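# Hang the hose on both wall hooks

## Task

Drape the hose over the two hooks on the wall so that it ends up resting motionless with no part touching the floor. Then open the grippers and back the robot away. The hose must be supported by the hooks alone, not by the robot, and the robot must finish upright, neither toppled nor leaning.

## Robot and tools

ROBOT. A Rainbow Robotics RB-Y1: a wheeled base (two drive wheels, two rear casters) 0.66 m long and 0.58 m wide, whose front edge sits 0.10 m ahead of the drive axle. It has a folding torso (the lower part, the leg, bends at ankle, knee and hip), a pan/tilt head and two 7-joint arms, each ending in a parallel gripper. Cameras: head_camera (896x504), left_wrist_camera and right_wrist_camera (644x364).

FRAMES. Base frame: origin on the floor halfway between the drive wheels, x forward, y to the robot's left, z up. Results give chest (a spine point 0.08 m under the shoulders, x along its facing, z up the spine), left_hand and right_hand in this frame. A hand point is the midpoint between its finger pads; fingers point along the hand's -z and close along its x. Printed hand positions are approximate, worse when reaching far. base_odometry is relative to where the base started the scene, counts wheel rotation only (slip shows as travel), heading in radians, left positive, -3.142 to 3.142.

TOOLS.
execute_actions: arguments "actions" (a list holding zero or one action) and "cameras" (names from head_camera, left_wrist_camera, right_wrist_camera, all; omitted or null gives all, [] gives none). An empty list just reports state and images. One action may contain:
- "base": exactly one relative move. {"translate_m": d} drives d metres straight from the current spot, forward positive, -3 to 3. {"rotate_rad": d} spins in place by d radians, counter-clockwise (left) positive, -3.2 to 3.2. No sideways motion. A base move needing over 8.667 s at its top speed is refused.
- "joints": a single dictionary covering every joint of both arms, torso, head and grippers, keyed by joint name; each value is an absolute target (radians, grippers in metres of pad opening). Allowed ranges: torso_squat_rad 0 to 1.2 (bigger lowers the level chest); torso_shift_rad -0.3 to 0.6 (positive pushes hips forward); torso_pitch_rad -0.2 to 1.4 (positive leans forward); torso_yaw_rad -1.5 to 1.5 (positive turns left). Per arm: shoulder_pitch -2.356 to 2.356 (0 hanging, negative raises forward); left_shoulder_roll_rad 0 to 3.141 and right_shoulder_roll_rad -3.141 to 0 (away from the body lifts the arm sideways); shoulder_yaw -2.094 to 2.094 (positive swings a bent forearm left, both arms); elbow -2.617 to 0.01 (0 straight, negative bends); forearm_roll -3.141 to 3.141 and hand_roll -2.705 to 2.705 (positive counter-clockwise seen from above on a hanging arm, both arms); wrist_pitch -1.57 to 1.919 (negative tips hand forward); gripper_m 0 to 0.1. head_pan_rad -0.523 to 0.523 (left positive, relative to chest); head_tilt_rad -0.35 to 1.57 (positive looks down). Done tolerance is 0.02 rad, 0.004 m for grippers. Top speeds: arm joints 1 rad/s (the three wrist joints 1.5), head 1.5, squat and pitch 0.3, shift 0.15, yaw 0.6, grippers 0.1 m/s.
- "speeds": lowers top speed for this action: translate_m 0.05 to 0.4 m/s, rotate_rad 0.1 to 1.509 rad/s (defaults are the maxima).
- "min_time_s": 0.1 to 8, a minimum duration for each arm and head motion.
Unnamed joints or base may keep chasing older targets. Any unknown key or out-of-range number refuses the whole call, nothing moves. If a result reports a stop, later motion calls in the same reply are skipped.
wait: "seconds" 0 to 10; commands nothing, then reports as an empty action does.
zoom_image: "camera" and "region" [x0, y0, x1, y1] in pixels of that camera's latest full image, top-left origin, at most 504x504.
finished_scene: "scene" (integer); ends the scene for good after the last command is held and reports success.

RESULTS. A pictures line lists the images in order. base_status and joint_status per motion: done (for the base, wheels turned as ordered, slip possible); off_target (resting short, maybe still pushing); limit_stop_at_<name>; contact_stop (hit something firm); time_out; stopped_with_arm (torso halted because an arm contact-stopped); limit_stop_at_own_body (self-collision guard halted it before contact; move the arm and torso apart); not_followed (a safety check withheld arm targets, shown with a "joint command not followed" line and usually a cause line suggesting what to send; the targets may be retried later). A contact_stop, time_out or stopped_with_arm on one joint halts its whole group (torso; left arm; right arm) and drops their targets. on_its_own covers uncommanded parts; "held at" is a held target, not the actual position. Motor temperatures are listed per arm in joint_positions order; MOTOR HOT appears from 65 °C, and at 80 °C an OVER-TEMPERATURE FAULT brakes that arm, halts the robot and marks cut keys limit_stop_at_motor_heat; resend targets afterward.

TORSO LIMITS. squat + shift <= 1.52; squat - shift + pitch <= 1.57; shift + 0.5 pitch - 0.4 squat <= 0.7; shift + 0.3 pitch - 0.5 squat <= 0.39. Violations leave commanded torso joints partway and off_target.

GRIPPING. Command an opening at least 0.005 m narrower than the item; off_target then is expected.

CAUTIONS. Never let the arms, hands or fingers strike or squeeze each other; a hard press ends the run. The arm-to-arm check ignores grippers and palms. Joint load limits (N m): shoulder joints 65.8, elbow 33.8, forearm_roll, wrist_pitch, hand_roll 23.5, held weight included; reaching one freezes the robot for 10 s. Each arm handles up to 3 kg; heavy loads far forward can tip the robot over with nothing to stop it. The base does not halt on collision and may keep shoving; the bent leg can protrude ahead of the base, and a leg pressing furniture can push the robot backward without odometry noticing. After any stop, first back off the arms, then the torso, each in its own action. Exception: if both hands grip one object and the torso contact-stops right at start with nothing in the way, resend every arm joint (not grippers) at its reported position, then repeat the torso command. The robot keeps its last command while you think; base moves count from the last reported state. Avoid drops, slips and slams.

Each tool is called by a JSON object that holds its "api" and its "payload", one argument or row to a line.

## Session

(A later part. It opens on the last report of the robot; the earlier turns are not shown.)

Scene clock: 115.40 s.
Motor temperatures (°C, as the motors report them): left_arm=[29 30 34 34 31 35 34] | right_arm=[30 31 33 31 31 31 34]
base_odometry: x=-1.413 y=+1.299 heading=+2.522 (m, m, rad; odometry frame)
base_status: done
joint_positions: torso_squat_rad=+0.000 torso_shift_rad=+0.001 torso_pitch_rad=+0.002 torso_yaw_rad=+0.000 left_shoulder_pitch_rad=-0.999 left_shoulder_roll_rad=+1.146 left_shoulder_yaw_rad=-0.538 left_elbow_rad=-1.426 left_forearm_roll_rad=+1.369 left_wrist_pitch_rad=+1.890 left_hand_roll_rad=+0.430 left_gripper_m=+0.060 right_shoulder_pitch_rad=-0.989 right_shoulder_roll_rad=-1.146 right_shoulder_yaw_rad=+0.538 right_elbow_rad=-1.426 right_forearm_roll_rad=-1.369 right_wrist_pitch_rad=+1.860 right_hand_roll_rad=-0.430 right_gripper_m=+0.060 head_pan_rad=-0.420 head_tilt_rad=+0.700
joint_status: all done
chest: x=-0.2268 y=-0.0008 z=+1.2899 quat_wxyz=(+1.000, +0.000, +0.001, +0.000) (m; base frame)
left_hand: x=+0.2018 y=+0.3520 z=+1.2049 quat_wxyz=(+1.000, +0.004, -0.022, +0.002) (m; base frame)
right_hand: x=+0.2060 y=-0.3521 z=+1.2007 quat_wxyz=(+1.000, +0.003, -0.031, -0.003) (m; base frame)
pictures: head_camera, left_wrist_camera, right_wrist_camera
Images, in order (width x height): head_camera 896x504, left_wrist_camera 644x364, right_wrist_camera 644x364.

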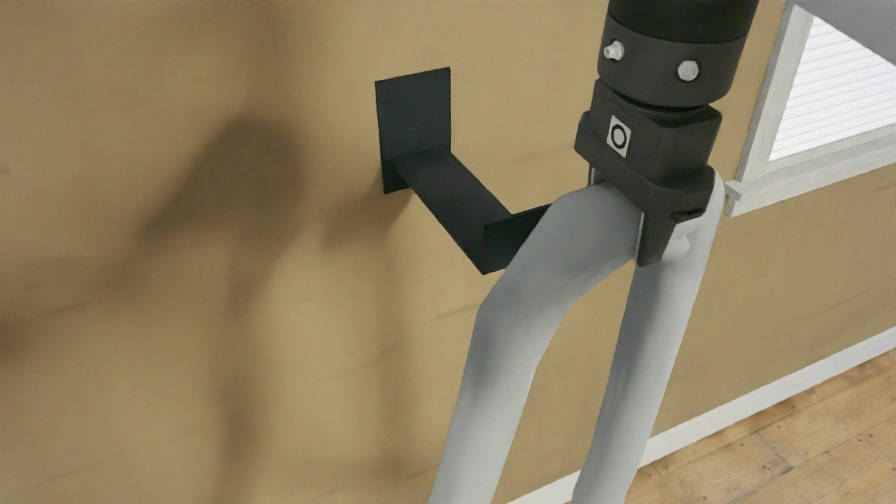

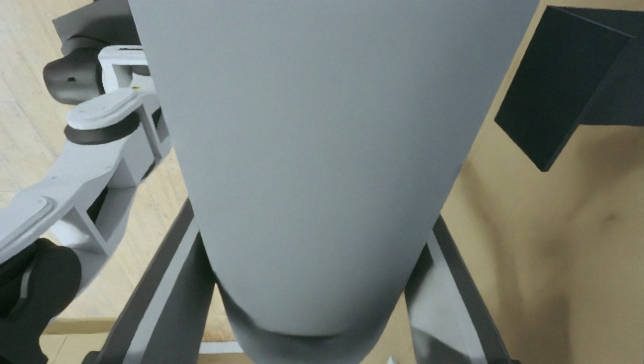

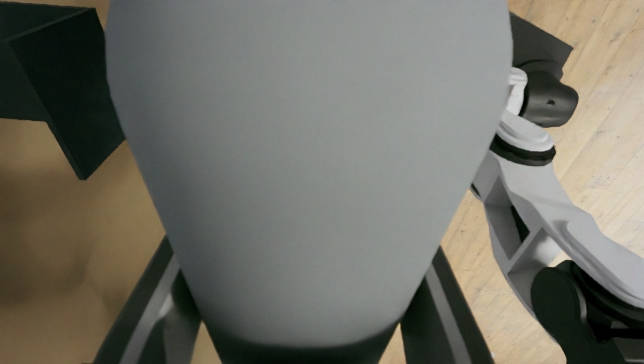

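Symmetric. Continue.

{"api": "execute_actions", "payload": {
  "actions": [
    {"base":{"translate_m":0.26},"speeds":{"translate_m":0.12},"joints":{"head_tilt_rad":0.8}}
  ]
}}

{"api": "execute_actions", "payload": {
  "actions": [
    {"joints":{"head_pan_rad":0.5,"torso_squat_rad":0.3}}
  ]
}}

Scene clock: 121.50 s.
Motor temperatures (°C, as the motors report them): left_arm=[29 30 34 34 31 35 34] | right_arm=[30 31 33 31 31 31 34]
base_odometry: x=-1.625 y=+1.450 heading=+2.523 (m, m, rad; odometry frame)
base_status: done
joint_positions: torso_squat_rad=+0.000 torso_shift_rad=+0.001 torso_pitch_rad=+0.002 torso_yaw_rad=+0.000 left_shoulder_pitch_rad=-0.999 left_shoulder_roll_rad=+1.146 left_shoulder_yaw_rad=-0.538 left_elbow_rad=-1.426 left_forearm_roll_rad=+1.369 left_wrist_pitch_rad=+1.890 left_hand_roll_rad=+0.430 left_gripper_m=+0.060 right_shoulder_pitch_rad=-0.989 right_shoulder_roll_rad=-1.146 right_shoulder_yaw_rad=+0.538 right_elbow_rad=-1.426 right_forearm_roll_rad=-1.369 right_wrist_pitch_rad=+1.860 right_hand_roll_rad=-0.430 right_gripper_m=+0.060 head_pan_rad=-0.420 head_tilt_rad=+0.800
joint_status: all done
chest: x=-0.2269 y=-0.0008 z=+1.2899 quat_wxyz=(+1.000, +0.000, +0.001, +0.000) (m; base frame)
left_hand: x=+0.2017 y=+0.3520 z=+1.2049 quat_wxyz=(+1.000, +0.004, -0.022, +0.002) (m; base frame)
right_hand: x=+0.2060 y=-0.3522 z=+1.2007 quat_wxyz=(+1.000, +0.003, -0.031, -0.003) (m; base frame)
pictures: head_camera, left_wrist_camera, right_wrist_camera
Images, in order (width x height): head_camera 896x504, left_wrist_camera 644x364, right_wrist_camera 644x364.

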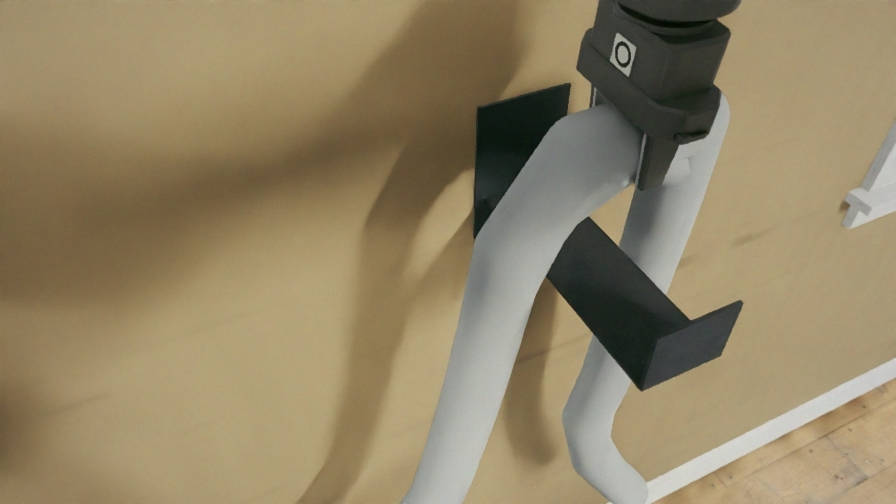

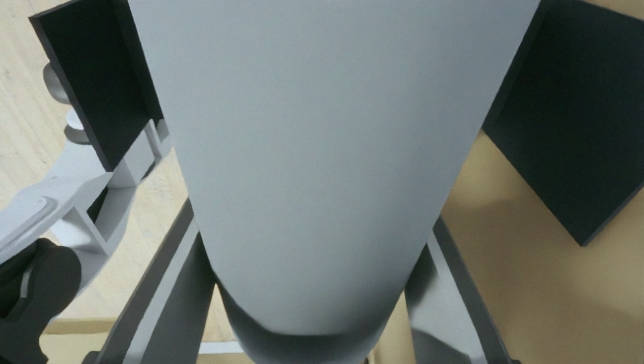

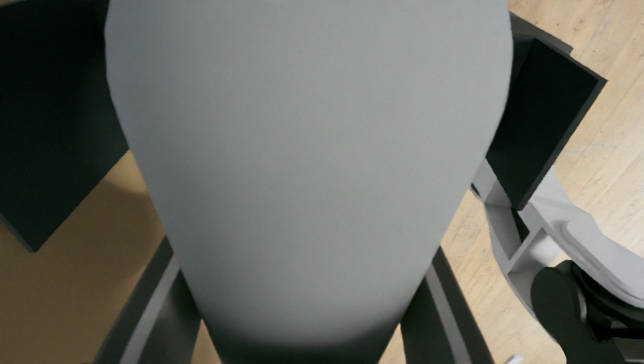

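Scene clock: 123.30 s.
Motor temperatures (°C, as the motors report them): left_arm=[29 30 34 34 31 35 34] | right_arm=[30 31 33 31 31 31 34]
base_odometry: x=-1.625 y=+1.450 heading=+2.523 (m, m, rad; odometry frame)
base_status: not commanded
joint_positions: torso_squat_rad=+0.300 torso_shift_rad=+0.001 torso_pitch_rad=+0.001 torso_yaw_rad=+0.000 left_shoulder_pitch_rad=-0.999 left_shoulder_roll_rad=+1.146 left_shoulder_yaw_rad=-0.538 left_elbow_rad=-1.426 left_forearm_roll_rad=+1.369 left_wrist_pitch_rad=+1.890 left_hand_roll_rad=+0.430 left_gripper_m=+0.060 right_shoulder_pitch_rad=-0.989 right_shoulder_roll_rad=-1.146 right_shoulder_yaw_rad=+0.538 right_elbow_rad=-1.426 right_forearm_roll_rad=-1.369 right_wrist_pitch_rad=+1.860 right_hand_roll_rad=-0.430 right_gripper_m=+0.060 head_pan_rad=+0.500 head_tilt_rad=+0.800
joint_status: all done
chest: x=-0.2271 y=-0.0008 z=+1.2587 quat_wxyz=(+1.000, +0.000, +0.001, +0.000) (m; base frame)
left_hand: x=+0.2016 y=+0.3520 z=+1.1738 quat_wxyz=(+1.000, +0.004, -0.022, +0.002) (m; base frame)
right_hand: x=+0.2058 y=-0.3521 z=+1.1696 quat_wxyz=(+0.999, +0.003, -0.031, -0.003) (m; base frame)
pictures: head_camera, left_wrist_camera, right_wrist_camera
Images, in order (width x height): head_camera 896x504, left_wrist_camera 644x364, right_wrist_camera 644x364.

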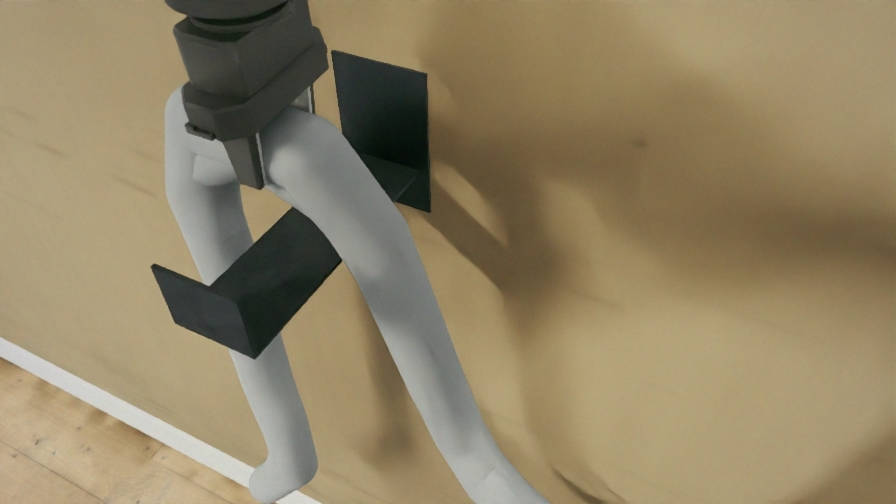

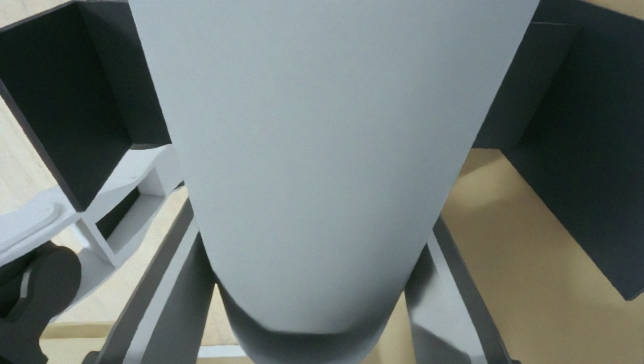

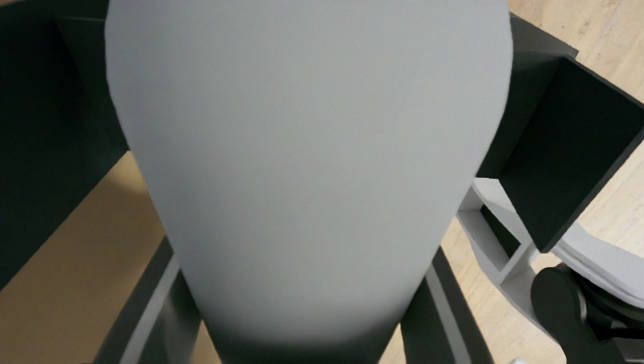

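{"api": "execute_actions", "payload": {
  "actions": [
    {"joints":{"torso_squat_rad":0.525}}
  ]
}}

Scene clock: 127.73 s.
Motor temperatures (°C, as the motors report them): left_arm=[29 30 34 34 31 35 34] | right_arm=[30 31 33 31 31 31 34]
base_odometry: x=-1.625 y=+1.450 heading=+2.523 (m, m, rad; odometry frame)
base_status: not commanded
joint_positions: torso_squat_rad=+0.525 torso_shift_rad=+0.001 torso_pitch_rad=+0.001 torso_yaw_rad=+0.000 left_shoulder_pitch_rad=-1.000 left_shoulder_roll_rad=+1.146 left_shoulder_yaw_rad=-0.537 left_elbow_rad=-1.426 left_forearm_roll_rad=+1.369 left_wrist_pitch_rad=+1.890 left_hand_roll_rad=+0.430 left_gripper_m=+0.060 right_shoulder_pitch_rad=-0.990 right_shoulder_roll_rad=-1.146 right_shoulder_yaw_rad=+0.537 right_elbow_rad=-1.426 right_forearm_roll_rad=-1.369 right_wrist_pitch_rad=+1.860 right_hand_roll_rad=-0.430 right_gripper_m=+0.060 head_pan_rad=+0.500 head_tilt_rad=+0.800
joint_status: all done
chest: x=-0.2274 y=-0.0007 z=+1.1957 quat_wxyz=(+1.000, +0.000, +0.000, +0.000) (m; base frame)
left_hand: x=+0.2015 y=+0.3519 z=+1.1114 quat_wxyz=(+1.000, +0.004, -0.023, +0.002) (m; base frame)
right_hand: x=+0.2057 y=-0.3519 z=+1.1072 quat_wxyz=(+0.999, +0.003, -0.032, -0.003) (m; base frame)
pictures: head_camera, left_wrist_camera, right_wrist_camera
Images, in order (width x height): head_camera 896x504, left_wrist_camera 644x364, right_wrist_camera 644x364.

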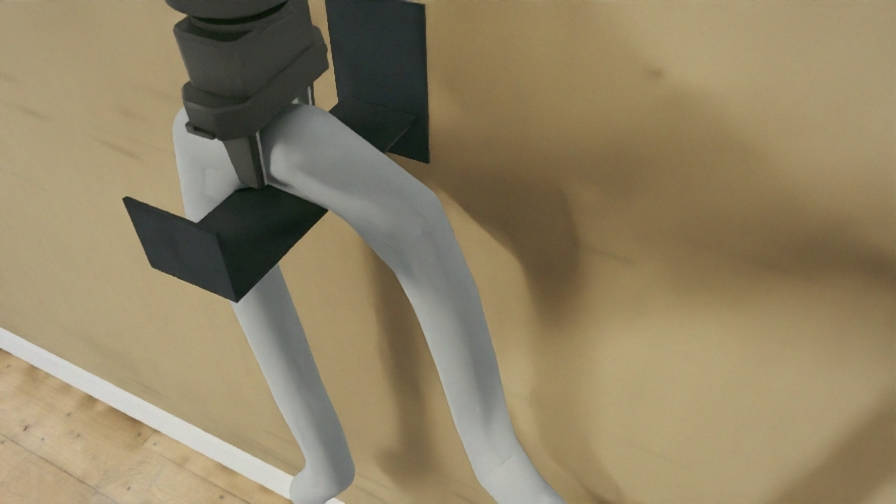

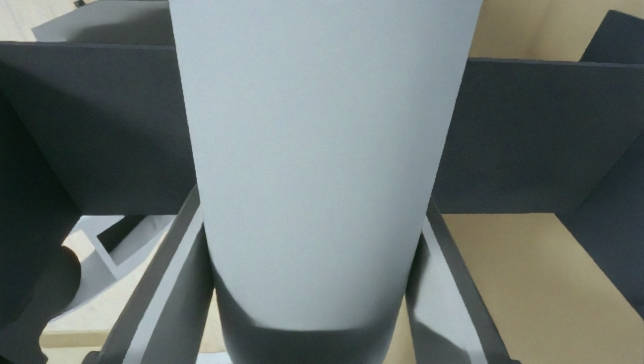

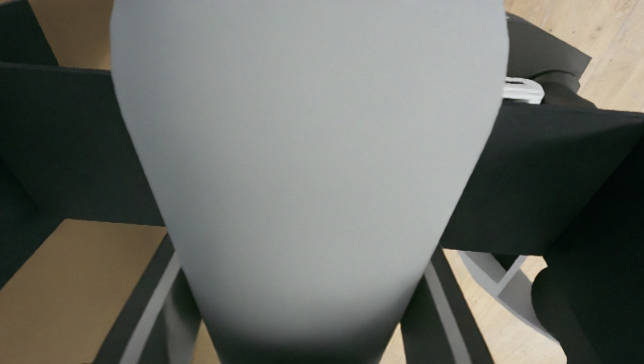

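Load is on the pegs. Release, rise.

{"api": "execute_actions", "payload": {
  "actions": [
    {"joints":{"left_gripper_m":0.1,"right_gripper_m":0.1}}
  ],
  "cameras": []
}}

{"api": "execute_actions", "payload": {
  "actions": [
    {"joints":{"torso_squat_rad":0.05,"head_pan_rad":-0.42,"left_shoulder_pitch_rad":-1.04,"right_shoulder_pitch_rad":-1.04},"min_time_s":2}
  ]
}}

Scene clock: 134.07 s.
Motor temperatures (°C, as the motors report them): left_arm=[29 30 34 34 31 35 34] | right_arm=[30 31 33 31 31 31 34]
base_odometry: x=-1.625 y=+1.450 heading=+2.523 (m, m, rad; odometry frame)
base_status: not commanded
joint_positions: torso_squat_rad=+0.525 torso_shift_rad=+0.001 torso_pitch_rad=+0.001 torso_yaw_rad=+0.000 left_shoulder_pitch_rad=-1.000 left_shoulder_roll_rad=+1.147 left_shoulder_yaw_rad=-0.537 left_elbow_rad=-1.426 left_forearm_roll_rad=+1.369 left_wrist_pitch_rad=+1.890 left_hand_roll_rad=+0.430 left_gripper_m=+0.100 right_shoulder_pitch_rad=-0.990 right_shoulder_roll_rad=-1.146 right_shoulder_yaw_rad=+0.537 right_elbow_rad=-1.426 right_forearm_roll_rad=-1.369 right_wrist_pitch_rad=+1.860 right_hand_roll_rad=-0.430 right_gripper_m=+0.100 head_pan_rad=+0.500 head_tilt_rad=+0.800
joint_status: all done
chest: x=-0.2273 y=-0.0007 z=+1.1957 quat_wxyz=(+1.000, +0.000, +0.000, +0.000) (m; base frame)
left_hand: x=+0.2015 y=+0.3520 z=+1.1113 quat_wxyz=(+1.000, +0.004, -0.023, +0.002) (m; base frame)
right_hand: x=+0.2058 y=-0.3520 z=+1.1071 quat_wxyz=(+0.999, +0.003, -0.032, -0.003) (m; base frame)
pictures: none
No camera images: the call's "cameras" was empty. Leave "cameras" out to get every camera's image.

Scene clock: 136.43 s.
Motor temperatures (°C, as the motors report them): left_arm=[29 30 34 34 31 35 34] | right_arm=[30 31 33 31 31 31 34]
base_odometry: x=-1.625 y=+1.450 heading=+2.523 (m, m, rad; odometry frame)
base_status: not commanded
joint_positions: torso_squat_rad=+0.050 torso_shift_rad=+0.001 torso_pitch_rad=+0.001 torso_yaw_rad=+0.000 left_shoulder_pitch_rad=-1.039 left_shoulder_roll_rad=+1.147 left_shoulder_yaw_rad=-0.537 left_elbow_rad=-1.426 left_forearm_roll_rad=+1.369 left_wrist_pitch_rad=+1.890 left_hand_roll_rad=+0.430 left_gripper_m=+0.100 right_shoulder_pitch_rad=-1.040 right_shoulder_roll_rad=-1.146 right_shoulder_yaw_rad=+0.537 right_elbow_rad=-1.426 right_forearm_roll_rad=-1.369 right_wrist_pitch_rad=+1.860 right_hand_roll_rad=-0.430 right_gripper_m=+0.100 head_pan_rad=-0.420 head_tilt_rad=+0.800
joint_status: all done
chest: x=-0.2271 y=-0.0008 z=+1.2891 quat_wxyz=(+1.000, +0.000, +0.001, +0.000) (m; base frame)
left_hand: x=+0.2093 y=+0.3460 z=+1.2207 quat_wxyz=(+0.999, +0.004, -0.042, -0.005) (m; base frame)
right_hand: x=+0.2156 y=-0.3446 z=+1.2209 quat_wxyz=(+0.998, +0.003, -0.055, +0.005) (m; base frame)
pictures: head_camera, left_wrist_camera, right_wrist_camera
Images, in order (width x height): head_camera 896x504, left_wrist_camera 644x364, right_wrist_camera 644x364.

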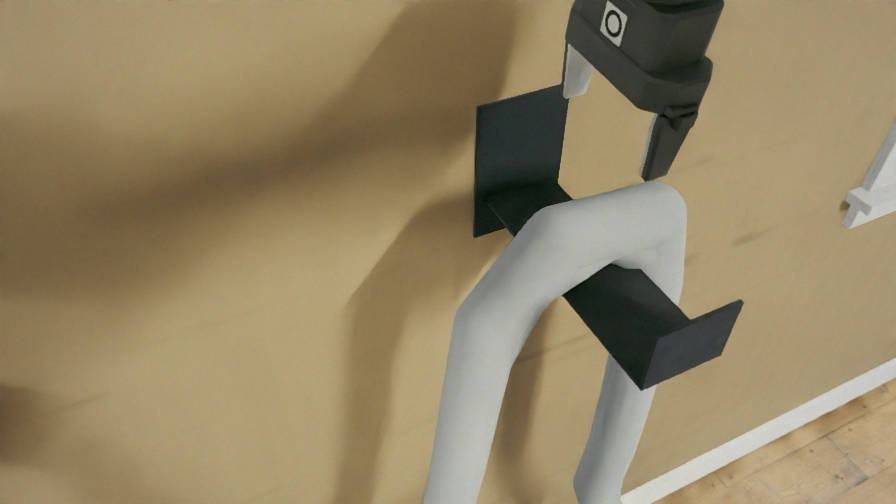

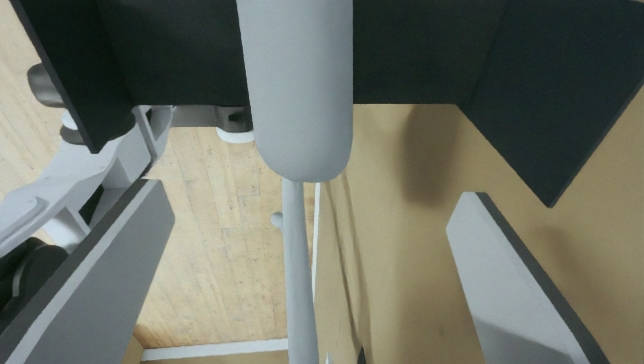

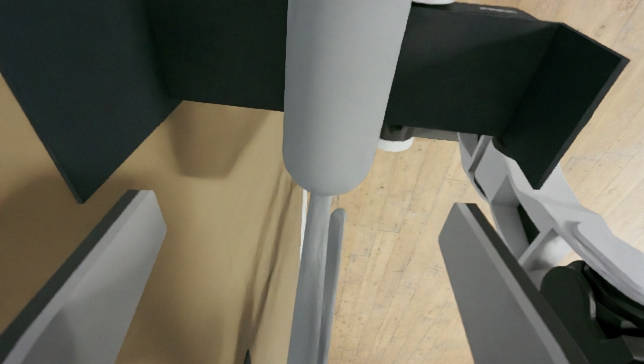

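{"api": "execute_actions", "payload": {
  "actions": [
    {"base":{"translate_m":-0.85},"joints":{"head_tilt_rad":0.6,"head_pan_rad":0.04}}
  ],
  "cameras": ["head_camera"]
}}

{"api": "wait", "payload": {
  "seconds": 3
}}

Scene clock: 143.30 s.
Motor temperatures (°C, as the motors report them): left_arm=[29 30 34 34 31 35 34] | right_arm=[30 31 33 31 31 31 34]
base_odometry: x=-0.932 y=+0.957 heading=+2.524 (m, m, rad; odometry frame)
base_status: done
joint_positions: torso_squat_rad=+0.050 torso_shift_rad=+0.001 torso_pitch_rad=+0.001 torso_yaw_rad=+0.000 left_shoulder_pitch_rad=-1.040 left_shoulder_roll_rad=+1.147 left_shoulder_yaw_rad=-0.537 left_elbow_rad=-1.426 left_forearm_roll_rad=+1.369 left_wrist_pitch_rad=+1.890 left_hand_roll_rad=+0.430 left_gripper_m=+0.100 right_shoulder_pitch_rad=-1.040 right_shoulder_roll_rad=-1.147 right_shoulder_yaw_rad=+0.537 right_elbow_rad=-1.426 right_forearm_roll_rad=-1.369 right_wrist_pitch_rad=+1.860 right_hand_roll_rad=-0.430 right_gripper_m=+0.100 head_pan_rad=+0.040 head_tilt_rad=+0.600
joint_status: all done
chest: x=-0.2272 y=-0.0008 z=+1.2891 quat_wxyz=(+1.000, +0.000, +0.000, +0.000) (m; base frame)
left_hand: x=+0.2092 y=+0.3461 z=+1.2210 quat_wxyz=(+0.999, +0.004, -0.042, -0.005) (m; base frame)
right_hand: x=+0.2155 y=-0.3447 z=+1.2211 quat_wxyz=(+0.998, +0.003, -0.055, +0.005) (m; base frame)
pictures: head_camera
Images, in order (width x height): head_camera 896x504.

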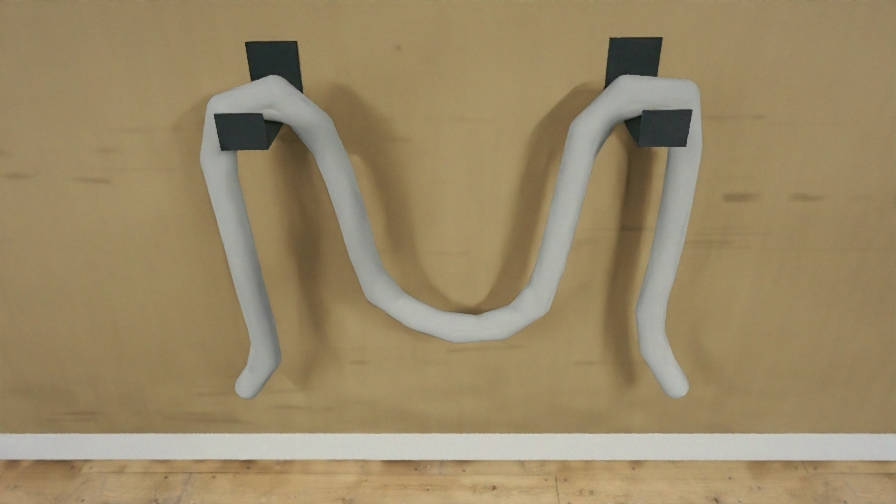

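Scene clock: 146.30 s.
Motor temperatures (°C, as the motors report them): left_arm=[29 30 34 34 31 35 34] | right_arm=[30 31 33 31 31 31 34]
base_odometry: x=-0.932 y=+0.957 heading=+2.524 (m, m, rad; odometry frame)
base_status: done
joint_positions: torso_squat_rad=+0.050 torso_shift_rad=+0.001 torso_pitch_rad=+0.001 torso_yaw_rad=+0.000 left_shoulder_pitch_rad=-1.040 left_shoulder_roll_rad=+1.147 left_shoulder_yaw_rad=-0.537 left_elbow_rad=-1.426 left_forearm_roll_rad=+1.369 left_wrist_pitch_rad=+1.890 left_hand_roll_rad=+0.430 left_gripper_m=+0.100 right_shoulder_pitch_rad=-1.040 right_shoulder_roll_rad=-1.147 right_shoulder_yaw_rad=+0.537 right_elbow_rad=-1.426 right_forearm_roll_rad=-1.369 right_wrist_pitch_rad=+1.860 right_hand_roll_rad=-0.430 right_gripper_m=+0.100 head_pan_rad=+0.040 head_tilt_rad=+0.600
joint_status: all done
chest: x=-0.2272 y=-0.0008 z=+1.2891 quat_wxyz=(+1.000, +0.000, +0.000, +0.000) (m; base frame)
left_hand: x=+0.2092 y=+0.3461 z=+1.2210 quat_wxyz=(+0.999, +0.004, -0.042, -0.005) (m; base frame)
right_hand: x=+0.2155 y=-0.3447 z=+1.2211 quat_wxyz=(+0.998, +0.003, -0.055, +0.005) (m; base frame)
wait: 3.00 s; at rest by 0.27 s
pictures: head_camera, left_wrist_camera, right_wrist_camera
Images, in order (width x height): head_camera 896x504, left_wrist_camera 644x364, right_wrist_camera 644x364.

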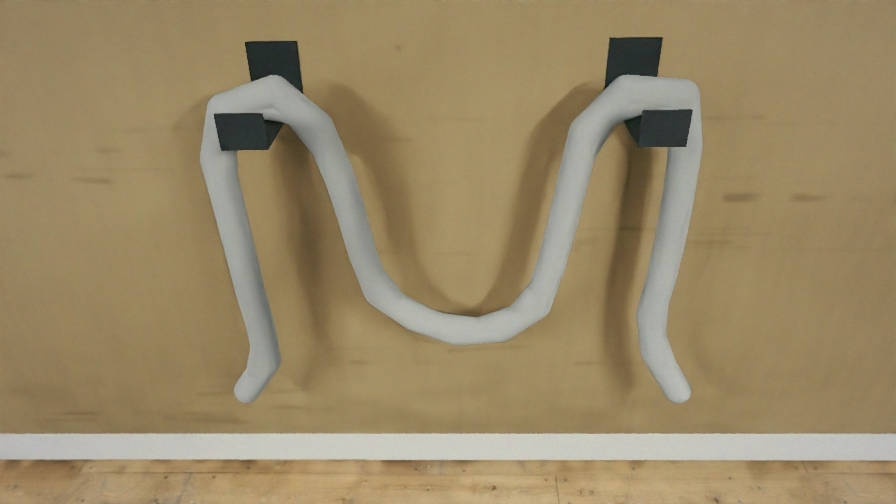

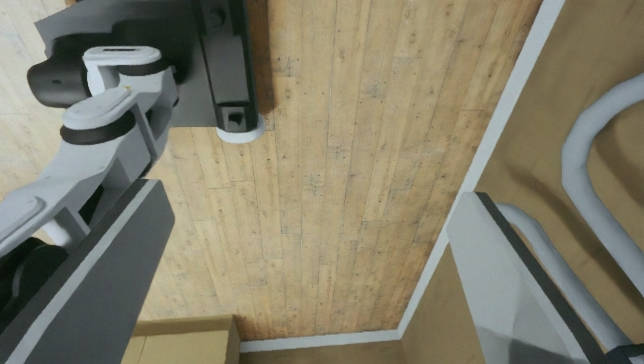

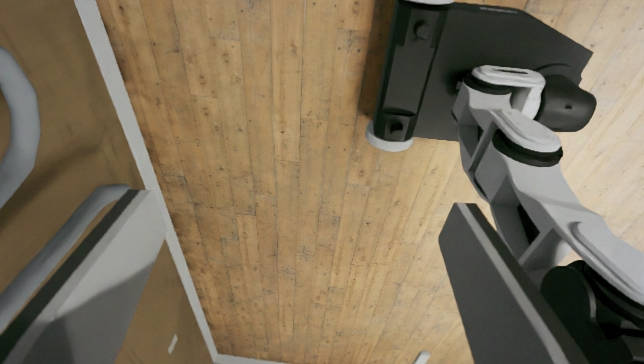

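Slight swing remains; let it settle.

{"api": "wait", "payload": {
  "seconds": 10
}}

{"api": "wait", "payload": {
  "seconds": 0.7
}}

Scene clock: 158.97 s.
Motor temperatures (°C, as the motors report them): left_arm=[29 30 34 34 31 35 34] | right_arm=[30 31 33 31 31 31 34]
base_odometry: x=-0.932 y=+0.957 heading=+2.524 (m, m, rad; odometry frame)
base_status: done
joint_positions: torso_squat_rad=+0.050 torso_shift_rad=+0.001 torso_pitch_rad=+0.001 torso_yaw_rad=+0.000 left_shoulder_pitch_rad=-1.040 left_shoulder_roll_rad=+1.147 left_shoulder_yaw_rad=-0.537 left_elbow_rad=-1.426 left_forearm_roll_rad=+1.369 left_wrist_pitch_rad=+1.890 left_hand_roll_rad=+0.430 left_gripper_m=+0.100 right_shoulder_pitch_rad=-1.040 right_shoulder_roll_rad=-1.147 right_shoulder_yaw_rad=+0.537 right_elbow_rad=-1.426 right_forearm_roll_rad=-1.369 right_wrist_pitch_rad=+1.860 right_hand_roll_rad=-0.430 right_gripper_m=+0.100 head_pan_rad=+0.040 head_tilt_rad=+0.600
joint_status: all done
chest: x=-0.2272 y=-0.0008 z=+1.2891 quat_wxyz=(+1.000, +0.000, +0.000, +0.000) (m; base frame)
left_hand: x=+0.2092 y=+0.3461 z=+1.2210 quat_wxyz=(+0.999, +0.004, -0.042, -0.005) (m; base frame)
right_hand: x=+0.2155 y=-0.3447 z=+1.2211 quat_wxyz=(+0.998, +0.003, -0.055, +0.005) (m; base frame)
wait: 10.00 s; at rest from the start
pictures: head_camera, left_wrist_camera, right_wrist_camera
Images, in order (width x height): head_camera 896x504, left_wrist_camera 644x364, right_wrist_camera 644x364.

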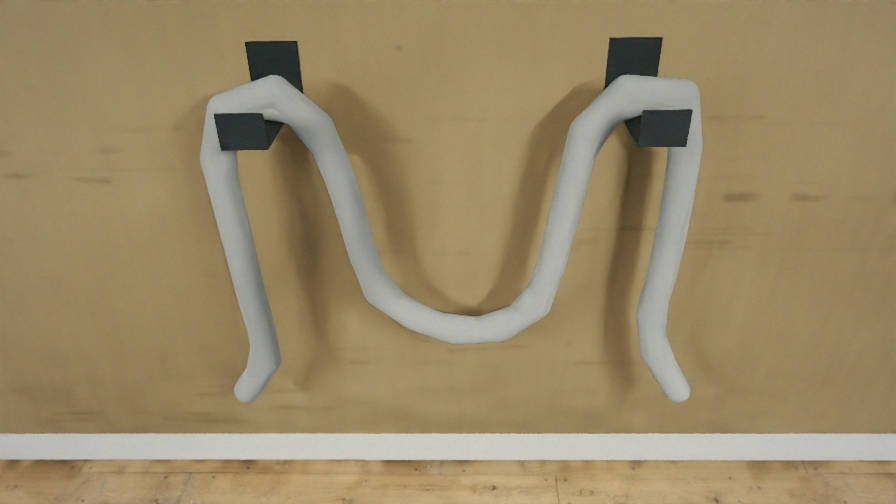

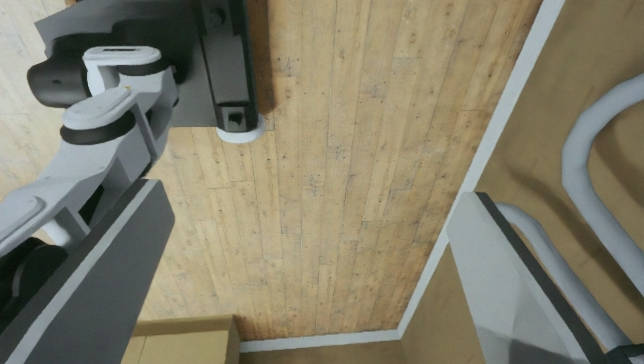

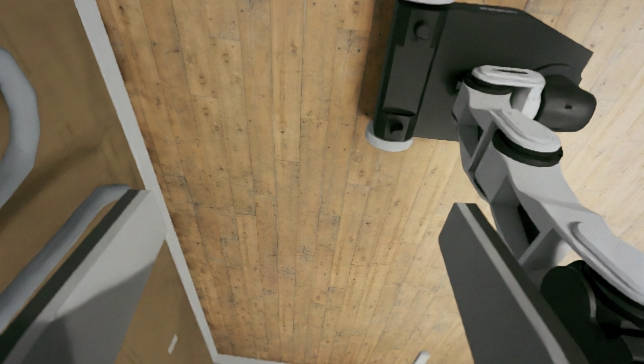

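Scene clock: 159.67 s.
Motor temperatures (°C, as the motors report them): left_arm=[29 30 34 34 31 35 34] | right_arm=[30 31 33 31 31 31 34]
base_odometry: x=-0.932 y=+0.957 heading=+2.524 (m, m, rad; odometry frame)
base_status: done
joint_positions: torso_squat_rad=+0.050 torso_shift_rad=+0.001 torso_pitch_rad=+0.001 torso_yaw_rad=+0.000 left_shoulder_pitch_rad=-1.040 left_shoulder_roll_rad=+1.147 left_shoulder_yaw_rad=-0.537 left_elbow_rad=-1.426 left_forearm_roll_rad=+1.369 left_wrist_pitch_rad=+1.890 left_hand_roll_rad=+0.430 left_gripper_m=+0.100 right_shoulder_pitch_rad=-1.040 right_shoulder_roll_rad=-1.147 right_shoulder_yaw_rad=+0.537 right_elbow_rad=-1.426 right_forearm_roll_rad=-1.369 right_wrist_pitch_rad=+1.860 right_hand_roll_rad=-0.430 right_gripper_m=+0.100 head_pan_rad=+0.040 head_tilt_rad=+0.600
joint_status: all done
chest: x=-0.2272 y=-0.0008 z=+1.2891 quat_wxyz=(+1.000, +0.000, +0.000, +0.000) (m; base frame)
left_hand: x=+0.2092 y=+0.3461 z=+1.2210 quat_wxyz=(+0.999, +0.004, -0.042, -0.005) (m; base frame)
right_hand: x=+0.2155 y=-0.3447 z=+1.2211 quat_wxyz=(+0.998, +0.003, -0.055, +0.005) (m; base frame)
wait: 0.70 s; at rest by 0.27 s
pictures: head_camera, left_wrist_camera, right_wrist_camera
Images, in order (width x height): head_camera 896x504, left_wrist_camera 644x364, right_wrist_camera 644x364.

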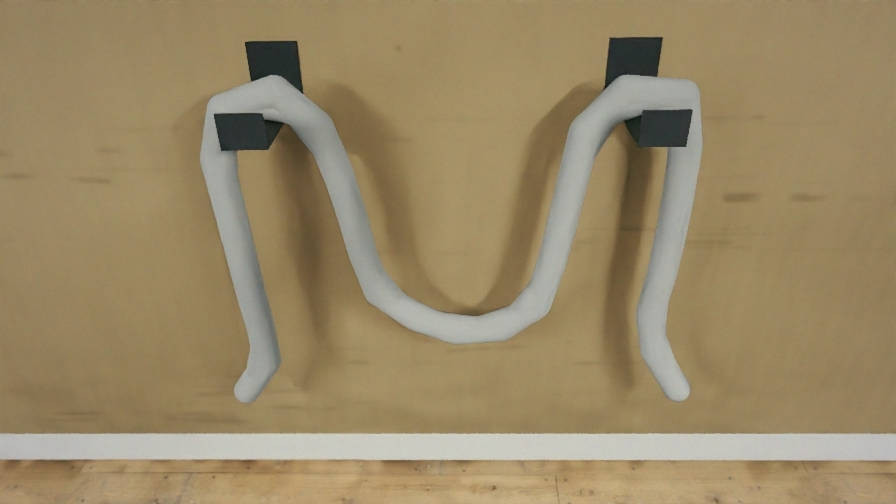

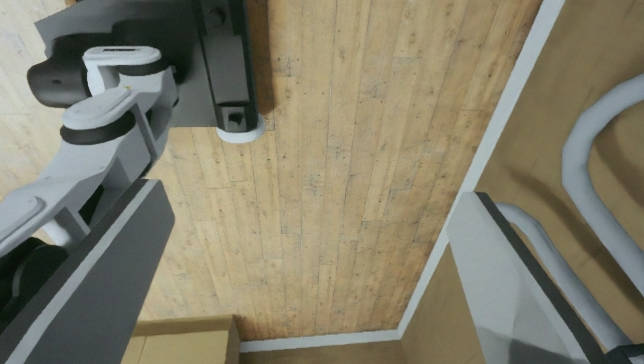

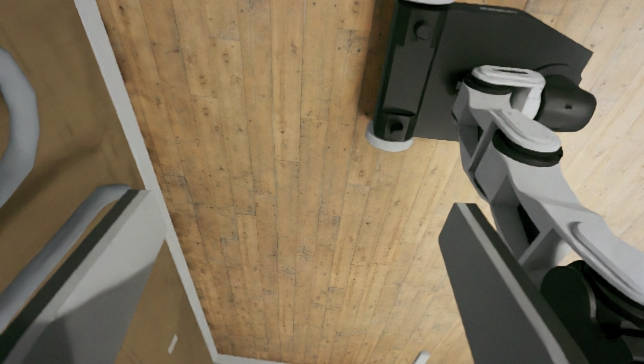

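{"api": "finished_scene", "payload": {
  "scene": 2
}}

The scene is finished: the task was done.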